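# Shelve three desk items beside others of their kind

## Task

Take each of the three items on the desk and set it on top of the low shelf where items of the same kind already sit. Every item must stay there without the robot supporting it. The robot must not tip over or finish leaning.

## Robot and tools

ROBOT. A two-wheeled base that can only drive straight and turn in place. It carries a lifting column with a tilting head and two 6-joint arms, each with a two-finger gripper. Shoulder height S = 0.90 m + column_m. Folded, the robot is 0.73 m long and 0.62 m wide, and its front is 0.40 m ahead of the column.

FRAMES. Base frame: origin on the floor under the column, x forward, y left, z up. left_hand and right_hand are reported in this frame as the point between the fingers (tips 8 mm further). quat_wxyz gives the hand orientation: its z axis runs along the fingers and its y axis across the opening. The odometry frame is the base frame where the scene began. Odometry counts wheel turns, so slip shows up as travel. Heading is positive to the left.

execute_actions. "actions" is a list holding one action, or nothing (then it only reports). An action may have:
- "base": exactly one relative command. translate_m is metres along the current heading, forward positive, -3 to 3. rotate_rad is a turn in place, left (counter-clockwise) positive, -3.2 to 3.2. A move needing over 8.667 s is refused.
- "joints": one dict for both arms, naming each joint you set, with absolute targets. Ranges: column_m 0–0.8 m; head_tilt_rad -0.61–1.308 (positive looks down); left/right_joint1_rad ±2.879; joint2 0–3.141; joint3 0–3.019; joint4 -1.692–1.57; joint5 ±1.57 (hand swings right when positive); joint6 ±2.094 (roll); left/right_gripper_m 0–0.093 m fingertip gap, 0 closed.
- "speeds": caps for this action only. translate_m 0.05–0.8 m/s, rotate_rad 0.1–1 rad/s. These do not slow the arms.
"cameras" picks the images returned: cam_head_left, cam_head_right, cam_left_wrist, cam_right_wrist, nav_camera, or all. [] returns none; omitting it returns all. Any bad key or value rejects the whole call. A joint left out of an action may still be driving toward its earlier target.

ARM GEOMETRY. Set joint1 to -1.57 (left) or 1.57 (right) and joints 5 and 6 to 0. The arm then lies in a forward-facing plane 0.23 m to that side. Let a = j2 - 0.35, b = 1.05 + j2 - j3, c = b - j4. The hand is then 0.12 + 0.39 sin a + 0.38 cos b + 0.25 cos c m ahead of the column and S + 0.39 cos a - 0.38 sin b - 0.25 sin c m high. At c = 1.57 the fingers point down. For example, j2, j3, j4 = 0.93, 0.78, 0.14 gives 0.60 m ahead and 0.25 m below S. The real hand usually sits up to 5 cm lower and nearer the column, or about 12 cm with heavy or distant loads; trust the reported hand position. Reach is about 1 m from the shoulder. Fingers-down loads: up to 2 kg out to 0.6 m ahead, 1 kg out to 0.8 m. Small joint changes (under 0.03 rad, or 0.08 for joints 2 and 3) may do nothing. To touch gently, step about 0.05 rad per call.

GRIPPING. Fingers are 7 cm long. To grasp, command an opening smaller than the object; "off_target" is then expected. If the reported gap stays at least 0.002 m above the target, something is held.

RESULT LINES. base_status and joint_status give each motion's outcome:
- done: reached within tolerance.
- off_target: stopped short, may keep pushing.
- contact_stop: column or base only; that target is dropped.
- time_out: arm blocked; it keeps pushing toward a nearby target.
- not_followed, with "joint command not followed" and a cause: a safety check held back an arm's targets because of self, other-arm or body proximity. Move the offending joints at least 0.05 rad back, or move the other arm away.
- limit_stop_at_motor_heat: overheated arm released.
on_its_own reports things not commanded; "held at" is a held target, not a position. If turned_by_wheels and turned_by_imu differ by over ~4% and ≥0.05 rad, the base hit something or slipped. base_tilt is in degrees (forward, right positive). motor_effort covers only the wheel motors, in %. wheel_motors_off=1 means an overload cut them for 2 s. MOTOR HOT warns at 85 °C; OVER-TEMPERATURE FAULT means the arm dropped.

COLUMN. Lowering stops with contact_stop when an arm's load changes, for instance when a held object touches down. It may sink up to 0.15–0.2 m further. After that it will not go down again until raised 0.2 m. A column or shoulder jammed on its way up is freed by moving it 0.05 m the opposite way.

BASE. It stops only when a wheel stalls. Back off 0.05 m before turning. A table surface between 0.30 m and S - 0.26 m high can slide over the housing and strike the column. Below 0.4 m height, the housing blocks hands less than 0.45 m ahead. Do not move the arms while column_m is below 0.3.

OTHER TOOLS. wait{seconds: 0–10} returns state and images without commanding anything. zoom_image{camera, region:[x0,y0,x1,y1]} enlarges part of that camera's latest image; pixels are counted from the top-left corner, and the region may be at most 504×504. read_manual{section:"licences"} returns licence text only. finished_scene{scene: integer} closes the scene and reports success; it cannot be undone.

CAMERAS. The head cameras look ahead, about head_tilt_rad downward. The wrist fisheyes look along the fingers, tilted 0.62 rad, and the fingertips end at the image centre. nav_camera sits low at the front, 0.23 m up.

AVOID. Arms striking or pressing on each other, which can end the run. Dropping or knocking over objects. Prolonged hard pushing by the base or arms, which overheats motors. Tilting or toppling the robot. Leaving an object supported by the hand at the end.

Each tool is called after "Request:" in YAML: its name, and indented under it one key for each argument.

## Session

Request:
execute_actions:
  actions: []

Scene clock: 0.00 s.
Joint torques (N m, as the arm reports them, + toward a larger angle): no reading
base_odometry: x=+0.000 y=+0.000 heading=+0.000 (m, m, rad; odometry frame)
turned_by_wheels: +0.000 (rad since the last result)
turned_by_imu: +0.000 (rad since the last result)
base_tilt: forward=-0.3 right=+0.8 (deg)
base_status: not commanded
joint_positions: column_m=+0.553 head_tilt_rad=+0.891 left_joint1_rad=-1.572 left_joint2_rad=+0.902 left_joint3_rad=+0.390 left_joint4_rad=-0.912 left_joint5_rad=-0.023 left_joint6_rad=-0.039 left_gripper_m=+0.094 right_joint1_rad=+1.572 right_joint2_rad=+0.910 right_joint3_rad=+0.422 right_joint4_rad=-0.977 right_joint5_rad=-0.004 right_joint6_rad=-0.001 right_gripper_m=+0.094
joint_status: not commanded
wheel_motors_off: 0
motor_effort: left_wheel=+3 right_wheel=+4 (%)
left_hand: x=+0.1389 y=+0.2283 z=+1.2476 quat_wxyz=(+0.435, +0.012, -0.900, -0.019) (m; base frame)
right_hand: x=+0.1444 y=-0.2245 z=+1.2542 quat_wxyz=(+0.453, +0.000, -0.891, -0.002) (m; base frame)
pictures: cam_head_left, cam_head_right, cam_left_wrist, cam_right_wrist, nav_camera
Images, in order (width x height): cam_head_left 672x504, cam_head_right 672x504, cam_left_wrist 504x504, cam_right_wrist 504x504, nav_camera 672x504.

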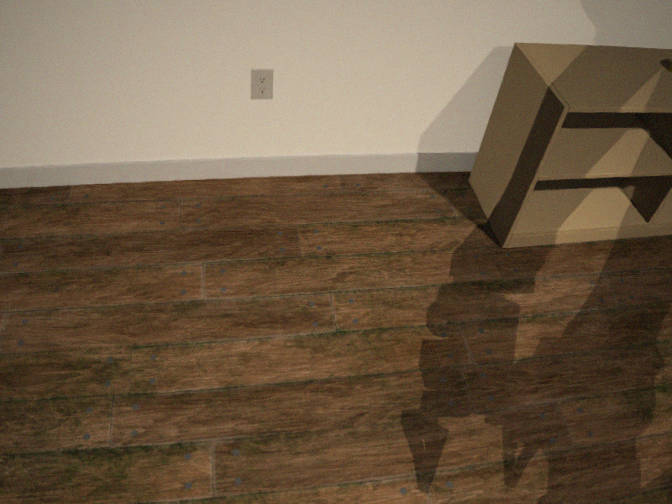

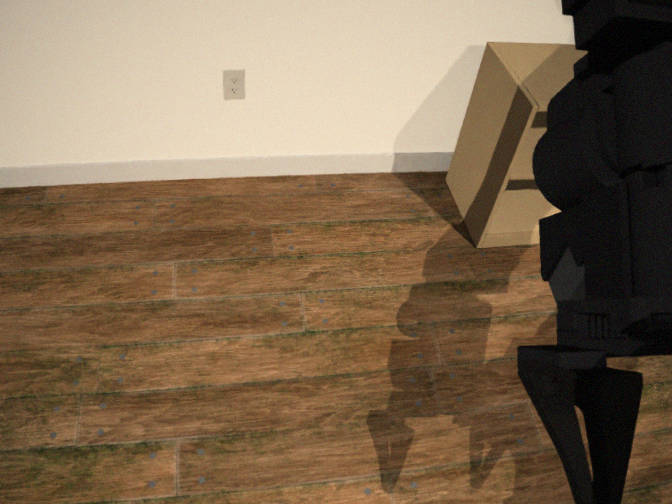

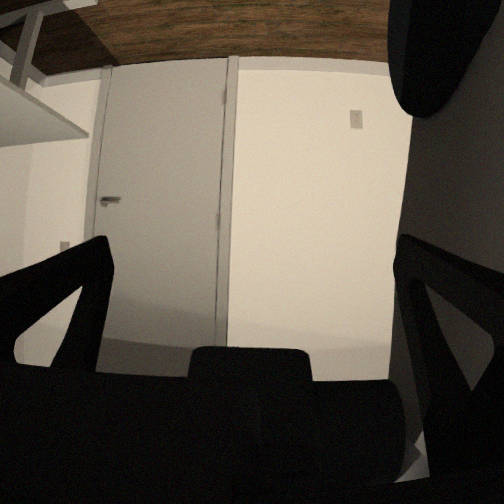

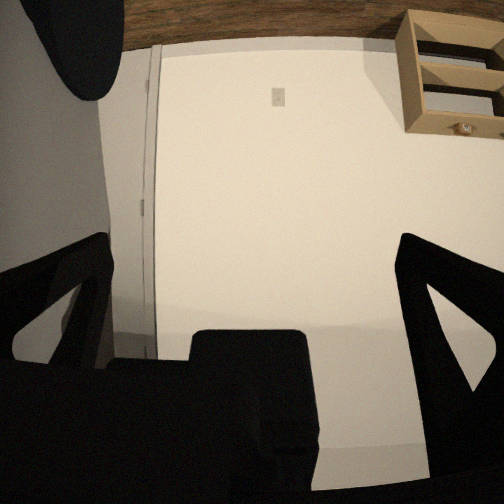

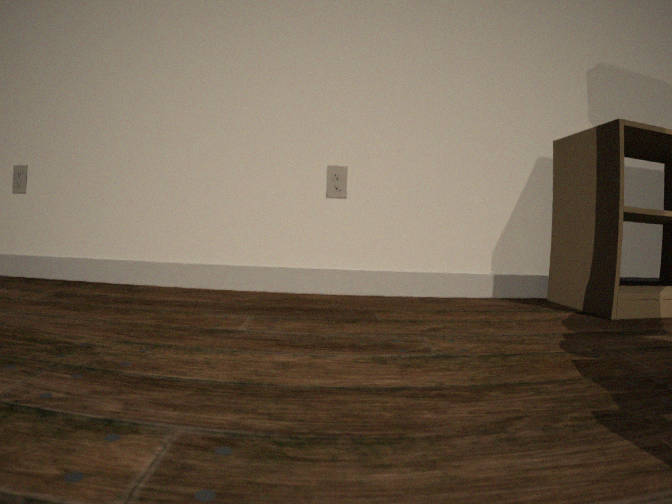

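Request:
execute_actions:
  actions:
    - {"base": {"rotate_rad": -0.9}, "joints": {"head_tilt_rad": 0.55}}

Scene clock: 5.60 s.
Joint torques (N m, as the arm reports them, + toward a larger angle): left_arm=[-0.86 -6.64 -0.96 -1.23  0.   -0.1 ] | right_arm=[ 0.43 -8.46 -0.8  -1.28  0.02 -0.1 ]
base_odometry: x=+0.000 y=+0.000 heading=-0.899 (m, m, rad; odometry frame)
turned_by_wheels: -0.899 (rad since the last result)
turned_by_imu: -0.893 (rad since the last result)
base_tilt: forward=-0.3 right=+0.7 (deg)
base_status: done
joint_positions: column_m=+0.553 head_tilt_rad=+0.568 left_joint1_rad=-1.572 left_joint2_rad=+0.902 left_joint3_rad=+0.390 left_joint4_rad=-0.912 left_joint5_rad=-0.023 left_joint6_rad=-0.039 left_gripper_m=+0.094 right_joint1_rad=+1.572 right_joint2_rad=+0.910 right_joint3_rad=+0.422 right_joint4_rad=-0.977 right_joint5_rad=-0.004 right_joint6_rad=-0.001 right_gripper_m=+0.094
joint_status: all done
wheel_motors_off: 0
motor_effort: left_wheel=+5(43) right_wheel=-6(42) (%)
left_hand: x=+0.1389 y=+0.2283 z=+1.2476 quat_wxyz=(+0.435, +0.012, -0.900, -0.019) (m; base frame)
right_hand: x=+0.1444 y=-0.2245 z=+1.2542 quat_wxyz=(+0.453, +0.000, -0.891, -0.002) (m; base frame)
pictures: cam_head_left, cam_head_right, cam_left_wrist, cam_right_wrist, nav_camera
camera_calibration (this result's frames):
cam_head_left: T_world_to_cam=[[-0.110526, -0.991839, 0.063561, -0.0368298], [-0.510409, 0.00176977, -0.85993, 1.3376], [0.852799, -0.127486, -0.506439, 0.669374], [0, 0, 0, 1]] pos_world=[0.107811, 0.0464397, 1.49158]
cam_head_right: T_world_to_cam=[[-0.0773921, -0.994976, 0.0635103, -0.130568], [-0.511939, -0.0150038, -0.858891, 1.33261], [0.855529, -0.0989848, -0.508205, 0.667911], [0, 0, 0, 1]] pos_world=[0.100692, -0.0438043, 1.49229]
Images, in order (width x height): cam_head_left 672x504, cam_head_right 672x504, cam_left_wrist 504x504, cam_right_wrist 504x504, nav_camera 672x504.

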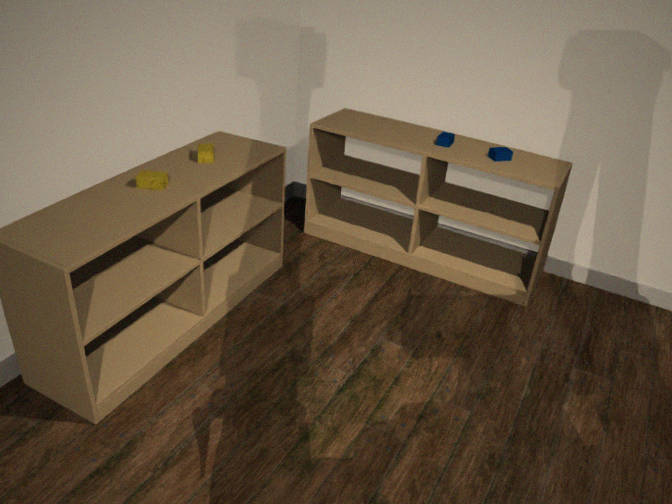

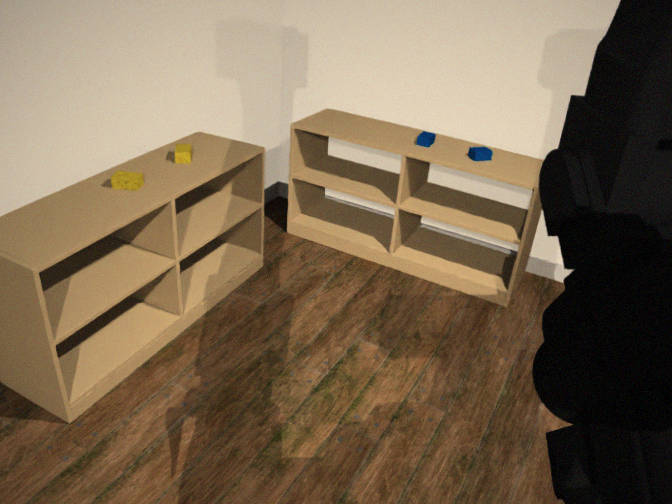

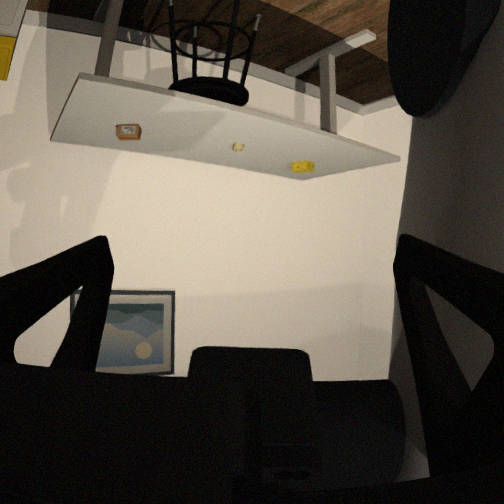

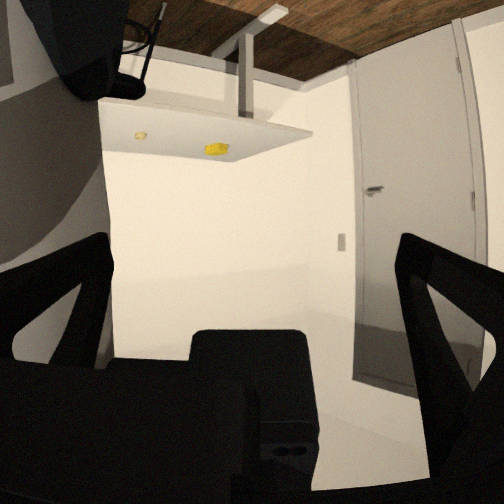

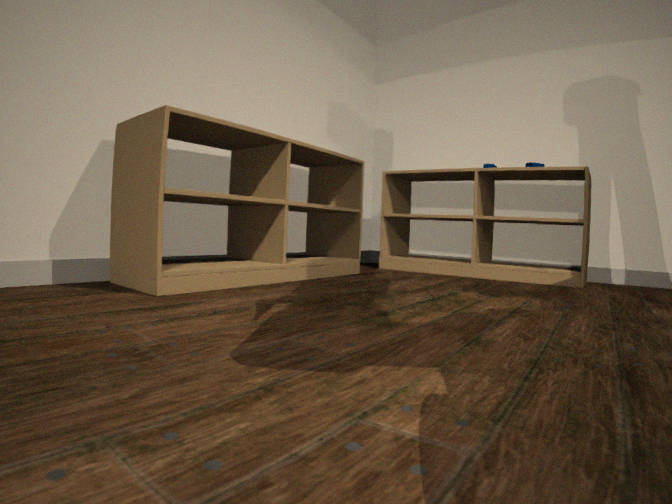

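Request:
zoom_image:
  camera: "cam_head_left"
  region: [100, 110, 300, 230]

Request:
zoom_image:
  camera: "cam_head_left"
  region: [400, 110, 560, 200]

Request:
zoom_image:
  camera: "cam_left_wrist"
  region: [80, 90, 360, 200]

Region (100, 110, 300, 230) of cam_head_left's 672x504 image, scaled by 2.520, with more detail than that image has; it fills the top 302 rows of this view, and the rest is white.

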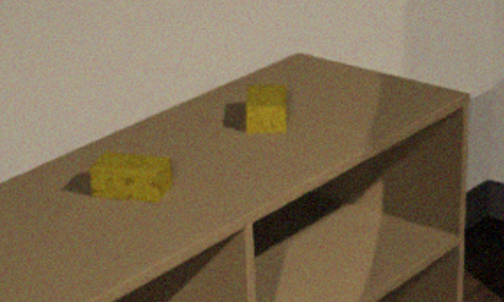

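Region (400, 110, 560, 200) of cam_head_left's 672x504 image, scaled by 3.150, with more detail than that image has; it fills the top 284 rows of this view, and the rest is white.

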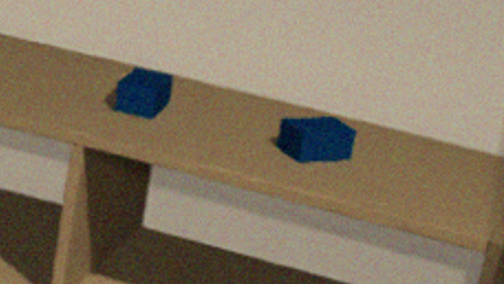

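Region (80, 90, 360, 200) of cam_left_wrist's 504x504 image, scaled by 1.800, with more detail than that image has; it fills the top 198 rows of this view, and the rest is white.

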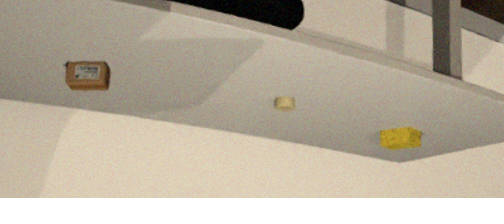

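Request:
execute_actions:
  actions:
    - {"base": {"rotate_rad": -1.35}, "joints": {"head_tilt_rad": 0.45}}
  cameras: ["cam_head_left", "cam_left_wrist", "nav_camera"]

Scene clock: 43.97 s.
Joint torques (N m, as the arm reports them, + toward a larger angle): left_arm=[-0.63 -6.21 -1.19 -1.24  0.03 -0.18] | right_arm=[ 0.67 -8.55 -0.77 -1.27  0.06 -0.08]
base_odometry: x=+0.000 y=+0.000 heading=-2.247 (m, m, rad; odometry frame)
turned_by_wheels: -1.349 (rad since the last result)
turned_by_imu: -1.348 (rad since the last result)
base_tilt: forward=-0.3 right=+0.7 (deg)
base_status: done
joint_positions: column_m=+0.553 head_tilt_rad=+0.469 left_joint1_rad=-1.572 left_joint2_rad=+0.902 left_joint3_rad=+0.390 left_joint4_rad=-0.912 left_joint5_rad=-0.023 left_joint6_rad=-0.039 left_gripper_m=+0.094 right_joint1_rad=+1.572 right_joint2_rad=+0.910 right_joint3_rad=+0.422 right_joint4_rad=-0.977 right_joint5_rad=-0.004 right_joint6_rad=-0.001 right_gripper_m=+0.094
joint_status: all done
wheel_motors_off: 0
motor_effort: left_wheel=+5(26) right_wheel=-5(28) (%)
left_hand: x=+0.1389 y=+0.2283 z=+1.2476 quat_wxyz=(+0.435, +0.012, -0.900, -0.019) (m; base frame)
right_hand: x=+0.1444 y=-0.2245 z=+1.2542 quat_wxyz=(+0.453, +0.000, -0.891, -0.002) (m; base frame)
pictures: cam_head_left, cam_left_wrist, nav_camera
camera_calibration (this result's frames):
cam_head_left: T_world_to_cam=[[-0.116287, -0.991839, 0.0522815, -0.0191816], [-0.422572, 0.00176977, -0.906328, 1.40462], [0.898838, -0.127486, -0.419329, 0.533002], [0, 0, 0, 1]] pos_world=[0.112239, 0.0464397, 1.49755]
Images, in order (width x height): cam_head_left 672x504, cam_left_wrist 504x504, nav_camera 672x504.

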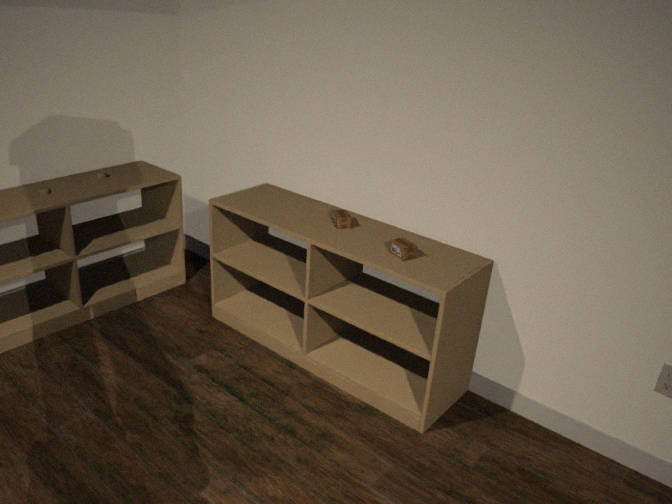

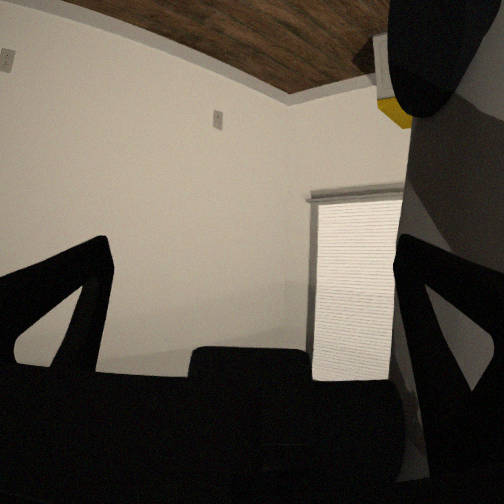

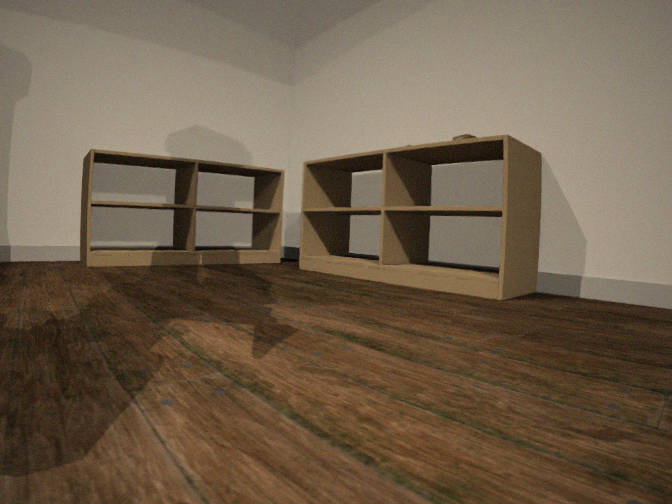

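Request:
zoom_image:
  camera: "cam_head_left"
  region: [0, 150, 200, 230]

Region (0, 150, 200, 230) of cam_head_left's 672x504 image, scaled by 2.520, with more detail than that image has; it fills the top 202 rows of this view, and the rest is white.

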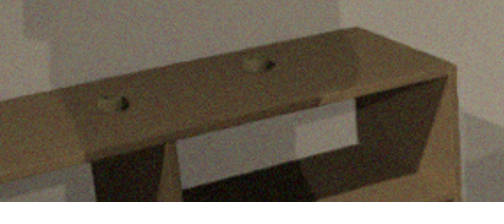

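Request:
execute_actions:
  actions:
    - {"base": {"rotate_rad": -1.9}, "joints": {"head_tilt_rad": 0.6}}
  cameras: ["cam_head_left", "cam_head_right", "nav_camera"]

Scene clock: 78.17 s.
Joint torques (N m, as the arm reports them, + toward a larger angle): left_arm=[ 0.05 -6.73 -1.06 -1.32  0.03 -0.16] | right_arm=[-0.14 -7.99 -0.64 -1.23  0.07 -0.05]
base_odometry: x=+0.000 y=+0.000 heading=+2.137 (m, m, rad; odometry frame)
turned_by_wheels: -1.899 (rad since the last result)
turned_by_imu: -1.898 (rad since the last result)
base_tilt: forward=-0.2 right=+0.7 (deg)
base_status: done
joint_positions: column_m=+0.553 head_tilt_rad=+0.603 left_joint1_rad=-1.572 left_joint2_rad=+0.902 left_joint3_rad=+0.390 left_joint4_rad=-0.912 left_joint5_rad=-0.023 left_joint6_rad=-0.039 left_gripper_m=+0.094 right_joint1_rad=+1.572 right_joint2_rad=+0.910 right_joint3_rad=+0.422 right_joint4_rad=-0.977 right_joint5_rad=-0.004 right_joint6_rad=-0.001 right_gripper_m=+0.094
joint_status: all done
wheel_motors_off: 0
motor_effort: left_wheel=+4(26) right_wheel=-5(30) (%)
left_hand: x=+0.1389 y=+0.2283 z=+1.2476 quat_wxyz=(+0.435, +0.012, -0.900, -0.019) (m; base frame)
right_hand: x=+0.1444 y=-0.2245 z=+1.2542 quat_wxyz=(+0.453, +0.000, -0.891, -0.002) (m; base frame)
pictures: cam_head_left, cam_head_right, nav_camera
camera_calibration (this result's frames):
cam_head_left: T_world_to_cam=[[-0.108207, -0.991839, 0.0674321, -0.0429038], [-0.540518, 0.00176977, -0.841331, 1.31048], [0.834345, -0.127486, -0.536298, 0.716253], [0, 0, 0, 1]] pos_world=[0.106093, 0.0464397, 1.48957]
cam_head_right: T_world_to_cam=[[-0.0750963, -0.994976, 0.0662091, -0.134836], [-0.54201, -0.0150038, -0.840238, 1.3054], [0.83701, -0.0989848, -0.53816, 0.71494], [0, 0, 0, 1]] pos_world=[0.0990039, -0.0438043, 1.49053]
Images, in order (width x height): cam_head_left 672x504, cam_head_right 672x504, nav_camera 672x504.

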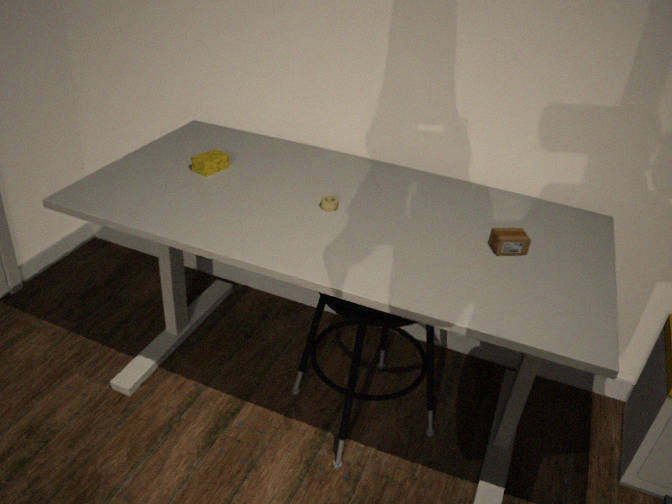

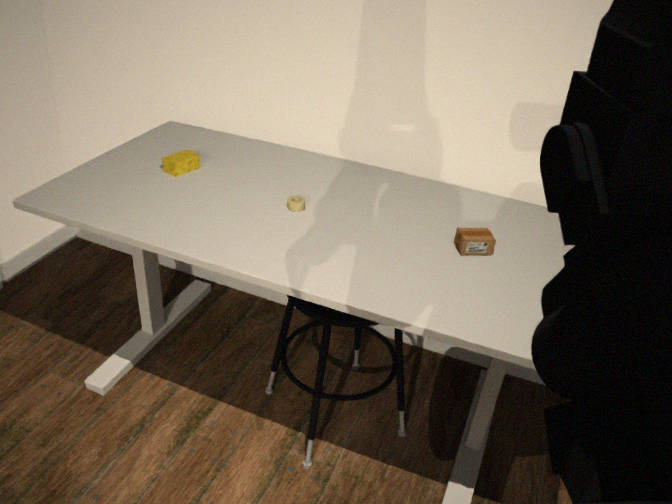

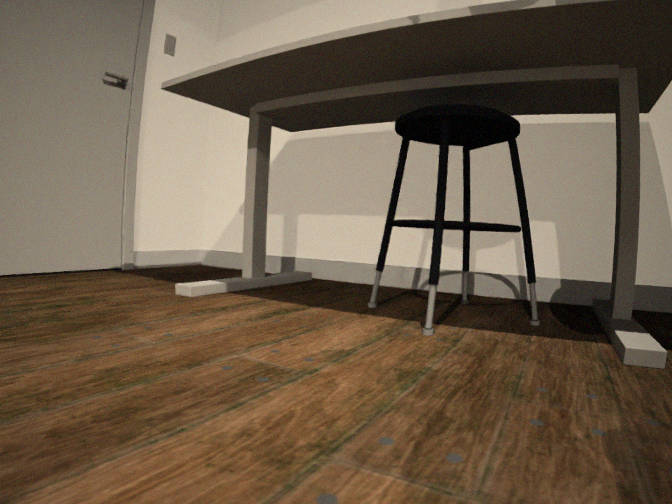

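Request:
execute_actions:
  actions:
    - {"base": {"translate_m": 0.76}, "joints": {"column_m": 0.47, "head_tilt_rad": 0.9, "left_joint1_rad": -1.57, "left_joint2_rad": 1.63, "left_joint3_rad": 1.64, "left_joint4_rad": -0.52, "left_joint5_rad": 0, "left_joint6_rad": 0, "right_joint1_rad": 1.57, "right_joint2_rad": 1.63, "right_joint3_rad": 1.64, "right_joint4_rad": -0.52, "right_joint5_rad": 0, "right_joint6_rad": 1.5}}
  cameras: ["cam_head_left", "nav_camera"]

Scene clock: 168.27 s.
Joint torques (N m, as the arm reports them, + toward a larger angle): left_arm=[ -0.05 -22.34   4.22   0.82   0.03  -0.05] | right_arm=[  0.69 -19.86   5.4    0.24   0.23   0.07]
base_odometry: x=-0.408 y=+0.641 heading=+2.137 (m, m, rad; odometry frame)
turned_by_wheels: +0.000 (rad since the last result)
turned_by_imu: +0.000 (rad since the last result)
base_tilt: forward=-0.3 right=+0.6 (deg)
base_status: done
joint_positions: column_m=+0.470 head_tilt_rad=+0.902 left_joint1_rad=-1.572 left_joint2_rad=+1.628 left_joint3_rad=+1.628 left_joint4_rad=-0.524 left_joint5_rad=-0.002 left_joint6_rad=-0.006 left_gripper_m=+0.094 right_joint1_rad=+1.572 right_joint2_rad=+1.635 right_joint3_rad=+1.633 right_joint4_rad=-0.523 right_joint5_rad=-0.003 right_joint6_rad=+1.486 right_gripper_m=+0.094
joint_status: all done
wheel_motors_off: 0
motor_effort: left_wheel=-1(51) right_wheel=+1(47) (%)
left_hand: x=+0.6836 y=+0.2242 z=+0.9051 quat_wxyz=(+0.000, +0.003, -1.000, -0.001) (m; base frame)
right_hand: x=+0.6835 y=-0.2239 z=+0.9023 quat_wxyz=(+0.002, -0.676, -0.737, -0.001) (m; base frame)
pictures: cam_head_left, nav_camera
camera_calibration (this result's frames):
cam_head_left: T_world_to_cam=[[-0.083617, -0.991839, 0.0962504, -0.0804952], [-0.763869, 0.00176977, -0.645369, 0.966458], [0.639932, -0.127486, -0.757783, 1.00394], [0, 0, 0, 1]] pos_world=[0.0890647, 0.0464397, 1.39224]
Images, in order (width x height): cam_head_left 672x504, nav_camera 672x504.

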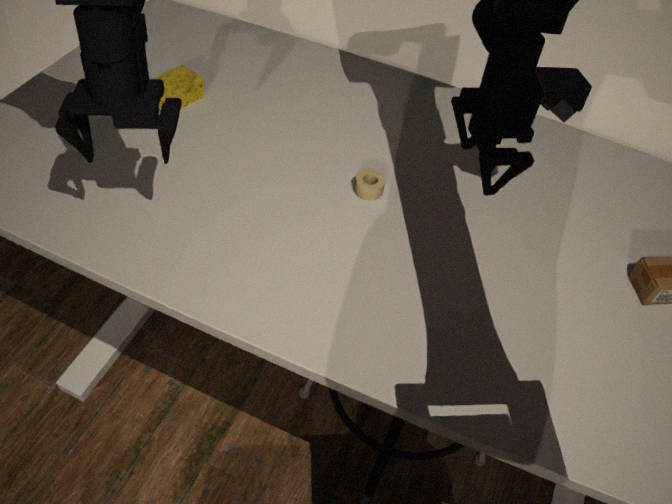

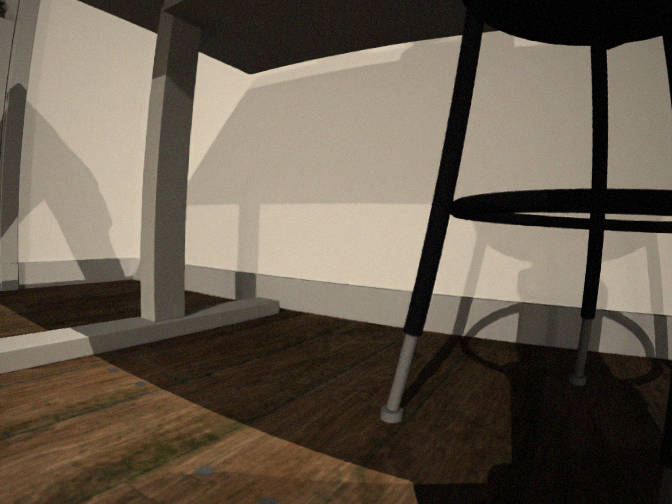

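Request:
execute_actions:
  actions:
    - {"base": {"rotate_rad": -0.494}, "joints": {"column_m": 0.41, "head_tilt_rad": 0.8}}

Scene clock: 174.27 s.
Joint torques (N m, as the arm reports them, + toward a larger angle): left_arm=[ -0.81 -22.37   4.22   0.9    0.06  -0.05] | right_arm=[  0.39 -20.11   5.3    0.2    0.2    0.08]
base_odometry: x=-0.408 y=+0.641 heading=+1.644 (m, m, rad; odometry frame)
turned_by_wheels: -0.493 (rad since the last result)
turned_by_imu: -0.488 (rad since the last result)
base_tilt: forward=-0.4 right=+0.7 (deg)
base_status: done
joint_positions: column_m=+0.410 head_tilt_rad=+0.816 left_joint1_rad=-1.571 left_joint2_rad=+1.628 left_joint3_rad=+1.628 left_joint4_rad=-0.524 left_joint5_rad=-0.001 left_joint6_rad=-0.006 left_gripper_m=+0.094 right_joint1_rad=+1.566 right_joint2_rad=+1.635 right_joint3_rad=+1.633 right_joint4_rad=-0.523 right_joint5_rad=-0.002 right_joint6_rad=+1.486 right_gripper_m=+0.094
joint_status: all done
wheel_motors_off: 0
motor_effort: left_wheel=+5(44) right_wheel=-5(55) (%)
left_hand: x=+0.6836 y=+0.2243 z=+0.8451 quat_wxyz=(+0.000, +0.003, -1.000, +0.000) (m; base frame)
right_hand: x=+0.6835 y=-0.2283 z=+0.8423 quat_wxyz=(+0.000, -0.677, -0.736, +0.001) (m; base frame)
pictures: cam_head_left, cam_head_right, cam_left_wrist, cam_right_wrist, nav_camera
camera_calibration (this result's frames):
cam_head_left: T_world_to_cam=[[-0.0915421, -0.991839, 0.0887467, -0.0638479], [-0.705877, 0.00176977, -0.708332, 1.01273], [0.702394, -0.127486, -0.700278, 0.875064], [0, 0, 0, 1]] pos_world=[0.0943797, 0.0464397, 1.3358]
cam_head_right: T_world_to_cam=[[-0.0594346, -0.994976, 0.0805645, -0.146189], [-0.707105, -0.0150038, -0.706949, 1.00739], [0.704606, -0.0989848, -0.702661, 0.874234], [0, 0, 0, 1]] pos_world=[0.0876533, -0.0438043, 1.33824]
cam_left_wrist: T_world_to_cam=[[0.00740662, -0.999965, 0.00378252, 0.213427], [-0.812146, -0.00380851, 0.583442, 0.0663279], [-0.583407, -0.00739329, -0.812146, 1.21195], [0, 0, 0, 1]] pos_world=[0.75935, 0.222633, 0.944778]
cam_right_wrist: T_world_to_cam=[[-0.995844, -0.090973, -0.00430955, 0.658668], [-0.0752687, 0.795449, 0.601327, -0.277002], [-0.0512765, 0.599153, -0.798991, 0.964842], [0, 0, 0, 1]] pos_world=[0.684555, -0.297825, 0.940307]
Images, in order (width x height): cam_head_left 672x504, cam_head_right 672x504, cam_left_wrist 504x504, cam_right_wrist 504x504, nav_camera 672x504.

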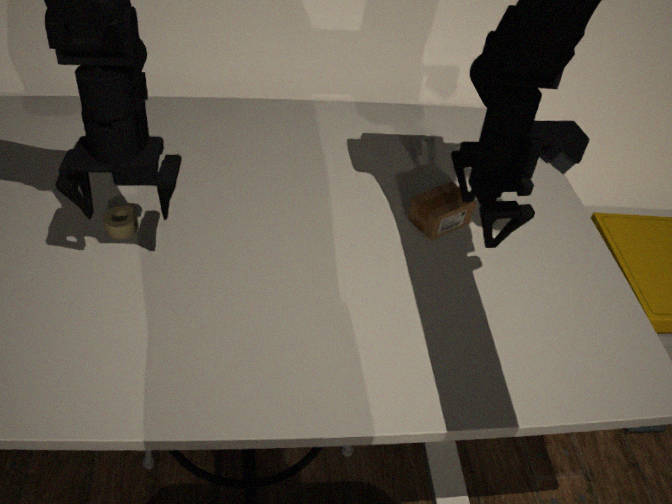

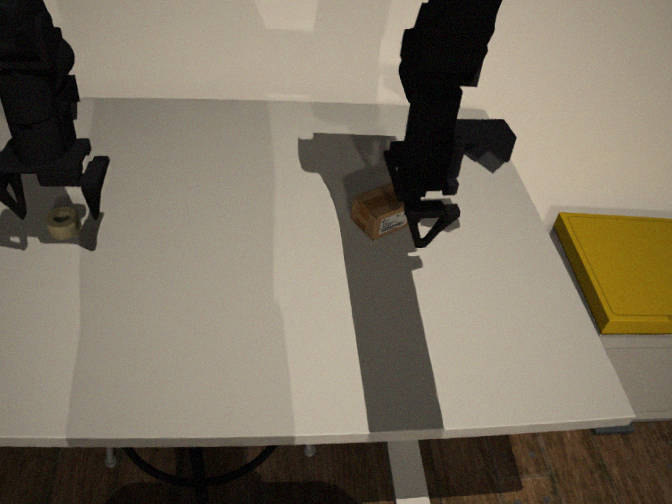

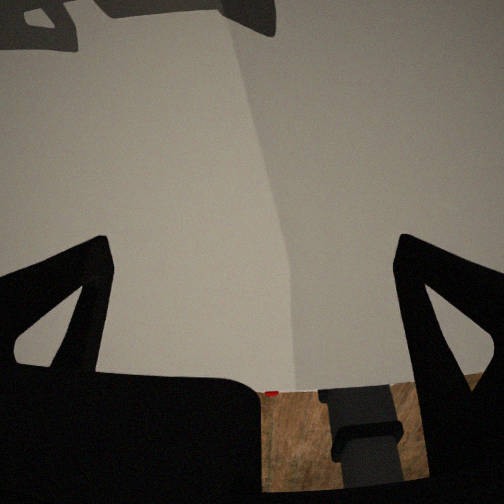

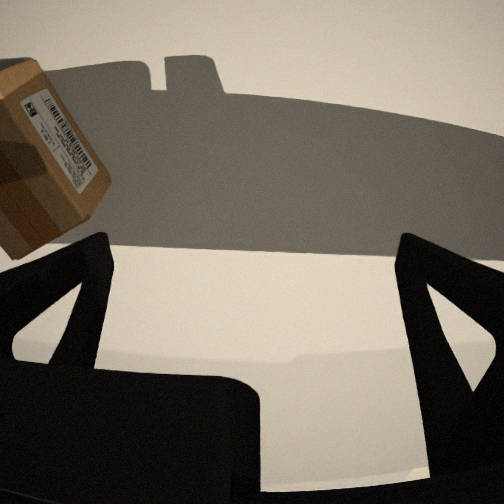

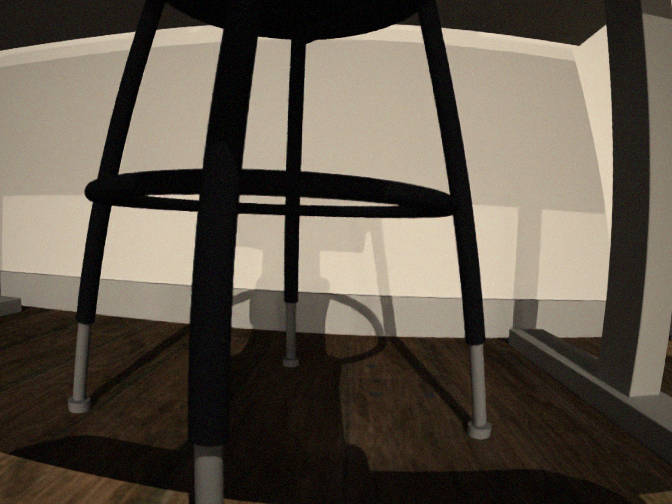

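Request:
zoom_image:
  camera: "cam_head_left"
  region: [40, 150, 200, 270]

Request:
zoom_image:
  camera: "cam_head_left"
  region: [390, 150, 550, 270]

Region (40, 150, 200, 270) of cam_head_left's 672x504 image, scaled by 3.150, with more detail than that image has; it fills the top 378 rows of this view, and the rest is white.

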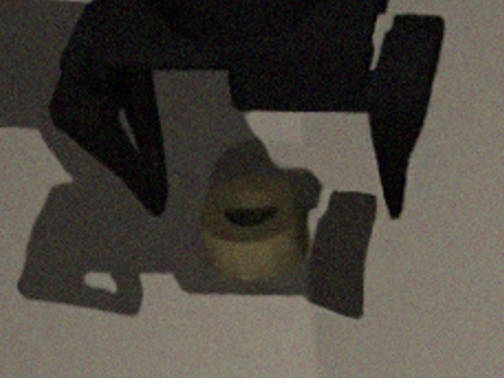

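Region (390, 150, 550, 270) of cam_head_left's 672x504 image, scaled by 3.150, with more detail than that image has; it fills the top 378 rows of this view, and the rest is white.

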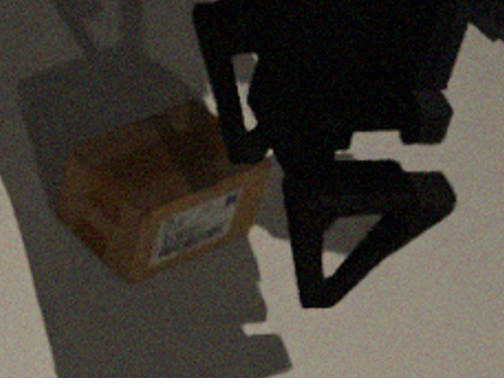

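Request:
zoom_image:
  camera: "cam_right_wrist"
  region: [0, 40, 240, 280]

Region (0, 40, 240, 280) of cam_right_wrist's 504x504 image, scaled by 2.100, with more detail than that image has.

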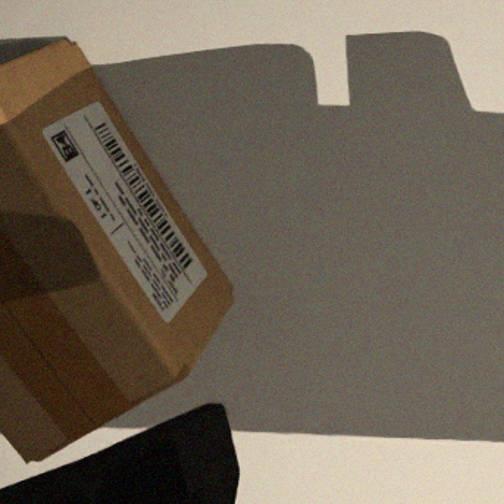

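Request:
execute_actions:
  actions:
    - {"base": {"translate_m": 0.09}, "joints": {"column_m": 0.39, "head_tilt_rad": 0.85, "left_joint1_rad": -1.505, "left_joint2_rad": 1.66, "left_joint3_rad": 1.726, "left_joint4_rad": -0.577, "left_joint5_rad": 0, "left_joint6_rad": 0, "right_joint1_rad": 1.60, "right_joint2_rad": 1.69, "right_joint3_rad": 1.817, "right_joint4_rad": -0.637, "right_joint5_rad": 0, "right_joint6_rad": 1.08}}

Scene clock: 291.53 s.
Joint torques (N m, as the arm reports them, + toward a larger angle): left_arm=[  0.6  -21.4    5.97   0.6   -0.04  -0.1 ] | right_arm=[  0.51 -20.91   6.66  -0.02   0.22  -0.16]
base_odometry: x=-0.414 y=+0.731 heading=+1.642 (m, m, rad; odometry frame)
turned_by_wheels: -0.001 (rad since the last result)
turned_by_imu: +0.000 (rad since the last result)
base_tilt: forward=-0.3 right=+0.7 (deg)
base_status: done
joint_positions: column_m=+0.390 head_tilt_rad=+0.852 left_joint1_rad=-1.498 left_joint2_rad=+1.639 left_joint3_rad=+1.698 left_joint4_rad=-0.573 left_joint5_rad=+0.000 left_joint6_rad=-0.006 left_gripper_m=+0.094 right_joint1_rad=+1.597 right_joint2_rad=+1.691 right_joint3_rad=+1.805 right_joint4_rad=-0.633 right_joint5_rad=-0.002 right_joint6_rad=+1.093 right_gripper_m=+0.094
joint_status: all done
wheel_motors_off: 0
motor_effort: left_wheel=-1(46) right_wheel=+1(46) (%)
left_hand: x=+0.7054 y=+0.2762 z=+0.8348 quat_wxyz=(-0.005, +0.021, -0.999, -0.032) (m; base frame)
right_hand: x=+0.7269 y=-0.2057 z=+0.8256 quat_wxyz=(+0.005, -0.514, -0.858, -0.012) (m; base frame)
pictures: cam_head_left, cam_head_right, cam_left_wrist, cam_right_wrist, nav_camera
camera_calibration (this result's frames):
cam_head_left: T_world_to_cam=[[-0.0882863, -0.991839, 0.0919863, -0.066691], [-0.730932, 0.00176977, -0.682448, 0.964182], [0.676716, -0.127486, -0.725122, 0.896509], [0, 0, 0, 1]] pos_world=[0.092181, 0.0464397, 1.31422]
cam_head_right: T_world_to_cam=[[-0.0564943, -0.994976, 0.0826529, -0.147597], [-0.732109, -0.0150038, -0.681022, 0.958808], [0.678841, -0.0989848, -0.727583, 0.895743], [0, 0, 0, 1]] pos_world=[0.0855468, -0.0438043, 1.3169]
cam_left_wrist: T_world_to_cam=[[0.0439539, -0.997305, -0.058751, 0.290865], [-0.816553, -0.0697454, 0.573041, 0.120306], [-0.575594, 0.0227859, -0.817418, 1.20722], [0, 0, 0, 1]] pos_world=[0.78032, 0.270964, 0.93495]
cam_right_wrist: T_world_to_cam=[[-0.877704, -0.478744, -0.020958, 0.552061], [-0.387508, 0.683349, 0.618767, -0.0922179], [-0.281909, 0.551215, -0.785295, 1.08665], [0, 0, 0, 1]] pos_world=[0.755149, -0.271667, 0.921975]
Images, in order (width x height): cam_head_left 672x504, cam_head_right 672x504, cam_left_wrist 504x504, cam_right_wrist 504x504, nav_camera 672x504.

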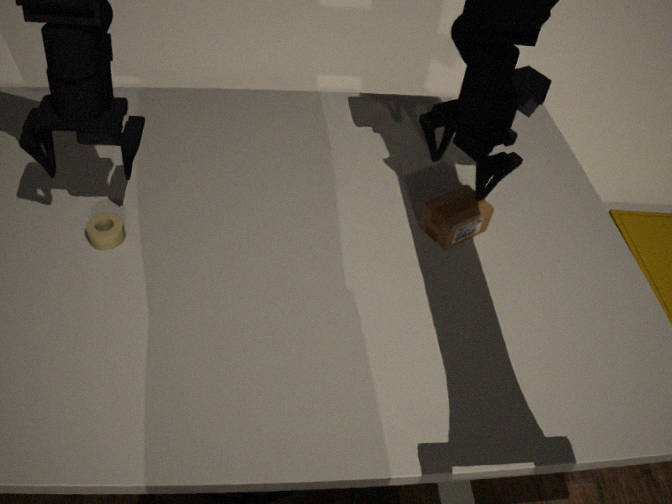

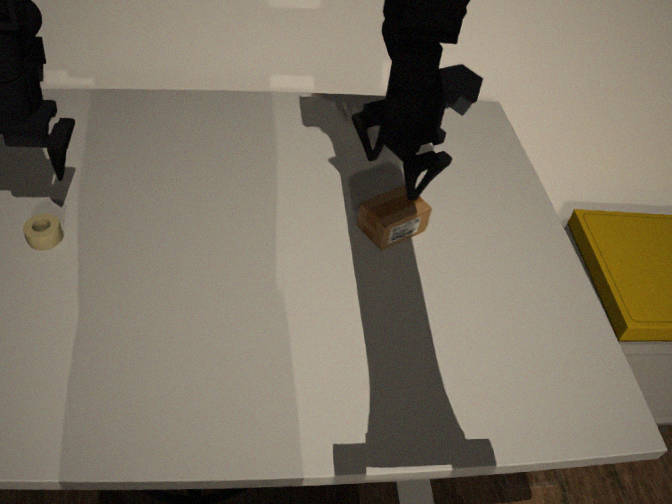

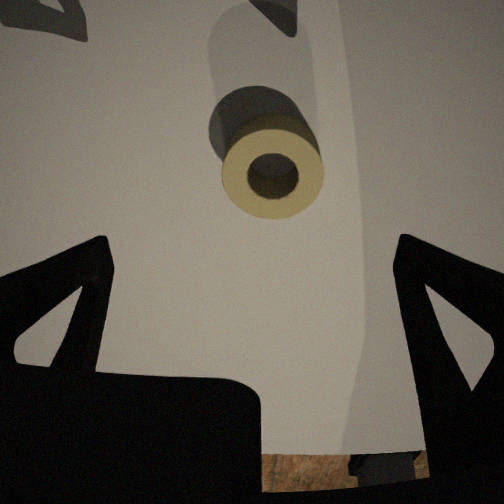

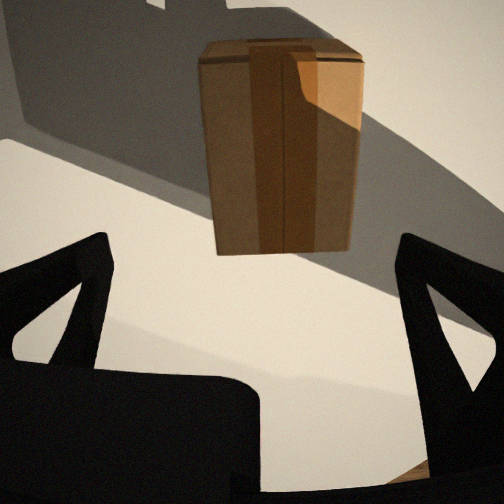

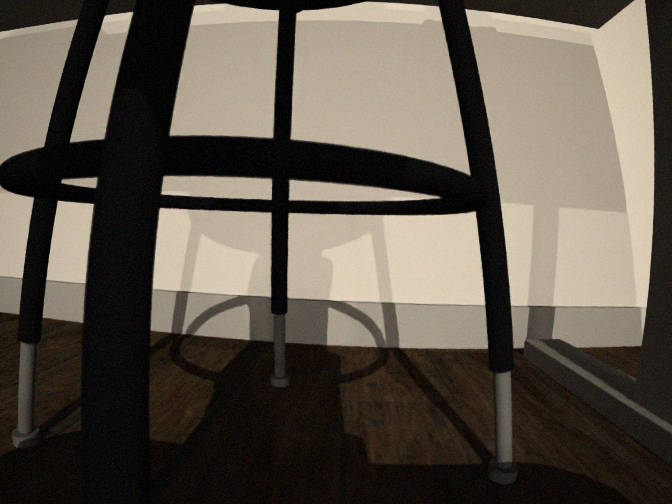

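Request:
execute_actions:
  actions:
    - {"base": {"translate_m": -0.013}, "joints": {"column_m": 0.315}}
  cameras: ["cam_head_left", "cam_left_wrist", "cam_right_wrist"]

Scene clock: 319.97 s.
Joint torques (N m, as the arm reports them, + toward a larger angle): left_arm=[  0.28 -20.9    5.54   0.6    0.    -0.1 ] | right_arm=[  1.58 -20.56   6.59   0.03   0.2   -0.18]
base_odometry: x=-0.413 y=+0.718 heading=+1.645 (m, m, rad; odometry frame)
turned_by_wheels: +0.002 (rad since the last result)
turned_by_imu: +0.004 (rad since the last result)
base_tilt: forward=-0.4 right=+0.8 (deg)
base_status: done
joint_positions: column_m=+0.315 head_tilt_rad=+0.852 left_joint1_rad=-1.498 left_joint2_rad=+1.639 left_joint3_rad=+1.702 left_joint4_rad=-0.574 left_joint5_rad=+0.000 left_joint6_rad=-0.006 left_gripper_m=+0.094 right_joint1_rad=+1.597 right_joint2_rad=+1.691 right_joint3_rad=+1.805 right_joint4_rad=-0.635 right_joint5_rad=-0.002 right_joint6_rad=+1.093 right_gripper_m=+0.094
joint_status: all done
wheel_motors_off: 0
motor_effort: left_wheel=+3(44) right_wheel=-1(41) (%)
left_hand: x=+0.7073 y=+0.2762 z=+0.7606 quat_wxyz=(-0.006, +0.021, -0.999, -0.032) (m; base frame)
right_hand: x=+0.7264 y=-0.2057 z=+0.7506 quat_wxyz=(+0.006, -0.514, -0.858, -0.011) (m; base frame)
pictures: cam_head_left, cam_left_wrist, cam_right_wrist
camera_calibration (this result's frames):
cam_head_left: T_world_to_cam=[[-0.0882575, -0.991839, 0.0920138, -0.0598308], [-0.731145, 0.00176977, -0.68222, 0.912723], [0.676489, -0.127486, -0.725334, 0.842423], [0, 0, 0, 1]] pos_world=[0.0921616, 0.0464397, 1.23922]
cam_left_wrist: T_world_to_cam=[[0.0439427, -0.997306, -0.0587307, 0.286435], [-0.818088, -0.0696635, 0.570858, 0.167064], [-0.573411, 0.0229618, -0.818946, 1.14723], [0, 0, 0, 1]] pos_world=[0.781923, 0.270959, 0.860976]
cam_right_wrist: T_world_to_cam=[[-0.877718, -0.478776, -0.0196094, 0.549045], [-0.386588, 0.683348, 0.619343, -0.047055], [-0.283126, 0.55119, -0.784876, 1.02813], [0, 0, 0, 1]] pos_world=[0.754806, -0.271668, 0.846861]
Images, in order (width x height): cam_head_left 672x504, cam_left_wrist 504x504, cam_right_wrist 504x504.

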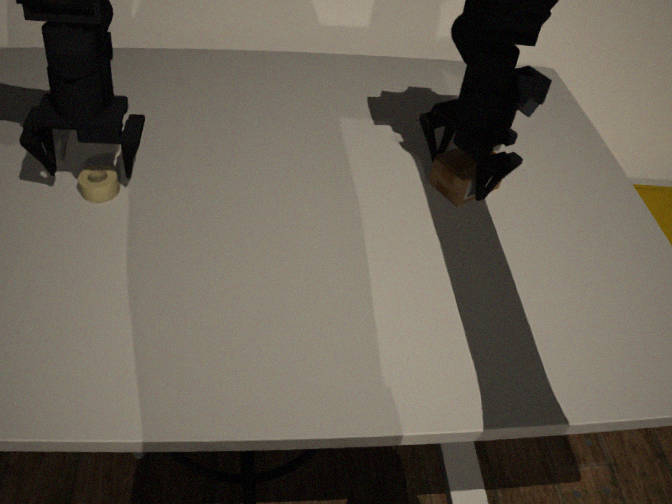

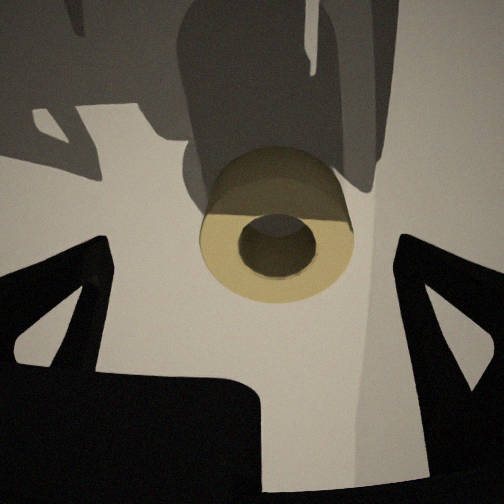

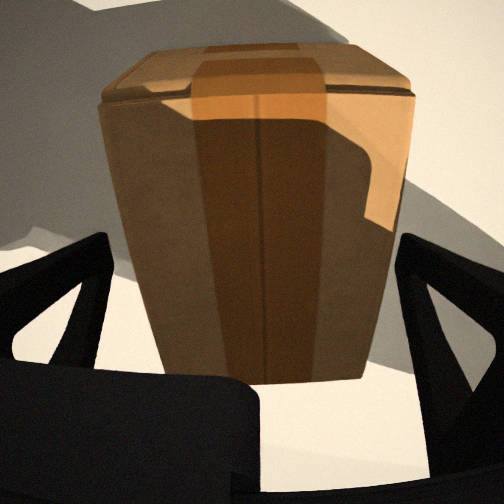

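Request:
execute_actions:
  actions:
    - {"joints": {"left_joint2_rad": 1.695, "left_joint3_rad": 1.75, "left_joint4_rad": -0.56, "left_gripper_m": 0.075, "right_gripper_m": 0.03}}
  cameras: ["cam_head_left", "cam_left_wrist", "cam_right_wrist"]

Scene clock: 342.73 s.
Joint torques (N m, as the arm reports them, + toward a larger angle): left_arm=[ -0.42 -20.97   5.91   1.08  -0.01  -0.09] | right_arm=[  1.3  -20.68   6.7    0.04   0.23  -0.17]
base_odometry: x=-0.413 y=+0.718 heading=+1.645 (m, m, rad; odometry frame)
turned_by_wheels: +0.000 (rad since the last result)
turned_by_imu: +0.001 (rad since the last result)
base_tilt: forward=-0.2 right=+0.7 (deg)
base_status: not commanded
joint_positions: column_m=+0.315 head_tilt_rad=+0.852 left_joint1_rad=-1.498 left_joint2_rad=+1.666 left_joint3_rad=+1.721 left_joint4_rad=-0.568 left_joint5_rad=+0.000 left_joint6_rad=-0.006 left_gripper_m=+0.075 right_joint1_rad=+1.597 right_joint2_rad=+1.691 right_joint3_rad=+1.805 right_joint4_rad=-0.635 right_joint5_rad=-0.002 right_joint6_rad=+1.093 right_gripper_m=+0.059
joint_status: right_gripper_m off_target (ended at +0.059, target +0.030); the others done
wheel_motors_off: 0
motor_effort: left_wheel=+2(2) right_wheel=+0(1) (%)
left_hand: x=+0.7072 y=+0.2769 z=+0.7488 quat_wxyz=(-0.005, +0.021, -0.999, -0.032) (m; base frame)
right_hand: x=+0.7264 y=-0.2057 z=+0.7506 quat_wxyz=(+0.006, -0.514, -0.858, -0.011) (m; base frame)
pictures: cam_head_left, cam_left_wrist, cam_right_wrist
camera_calibration (this result's frames):
cam_head_left: T_world_to_cam=[[-0.0882575, -0.991839, 0.0920139, -0.0598309], [-0.731145, 0.00176977, -0.68222, 0.912722], [0.676489, -0.127486, -0.725334, 0.842423], [0, 0, 0, 1]] pos_world=[0.0921616, 0.0464397, 1.23922]
cam_left_wrist: T_world_to_cam=[[0.0439491, -0.997305, -0.0587423, 0.286489], [-0.817212, -0.0697104, 0.572106, 0.172252], [-0.574659, 0.0228613, -0.818073, 1.13779], [0, 0, 0, 1]] pos_world=[0.782016, 0.271713, 0.849078]
cam_right_wrist: T_world_to_cam=[[-0.877535, -0.47911, -0.0196175, 0.548849], [-0.386854, 0.683201, 0.619339, -0.0468883], [-0.283329, 0.551081, -0.784879, 1.02825], [0, 0, 0, 1]] pos_world=[0.75483, -0.271657, 0.846861]
Images, in order (width x height): cam_head_left 672x504, cam_left_wrist 504x504, cam_right_wrist 504x504.

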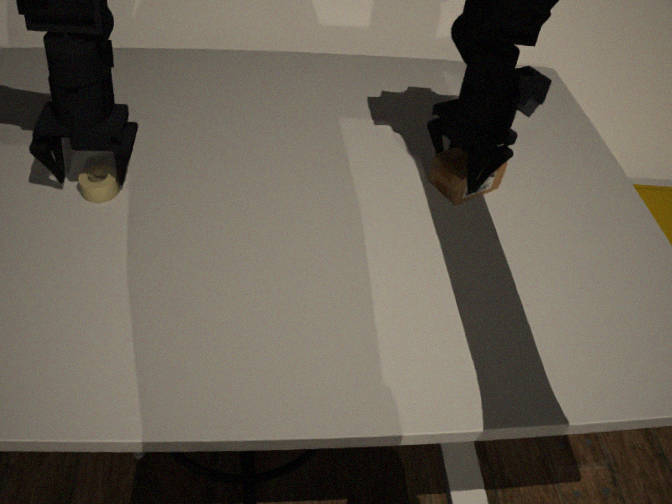

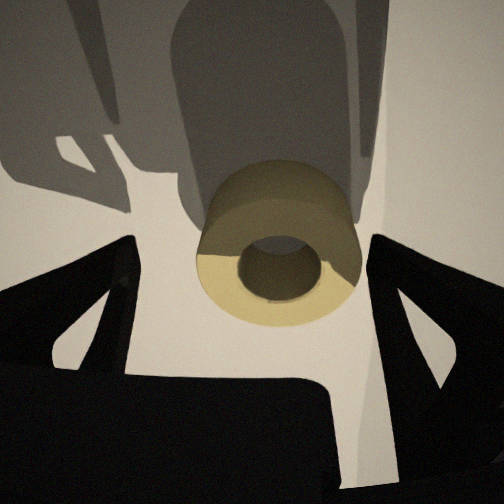

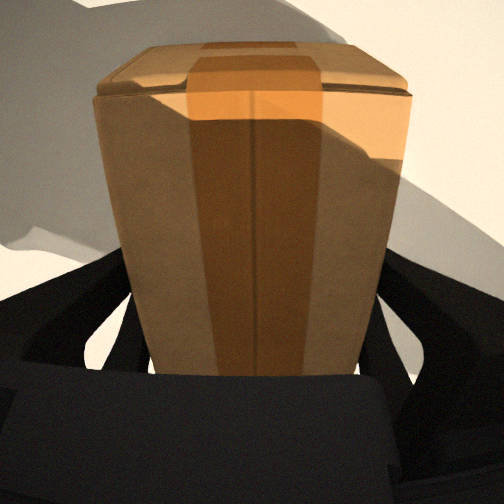

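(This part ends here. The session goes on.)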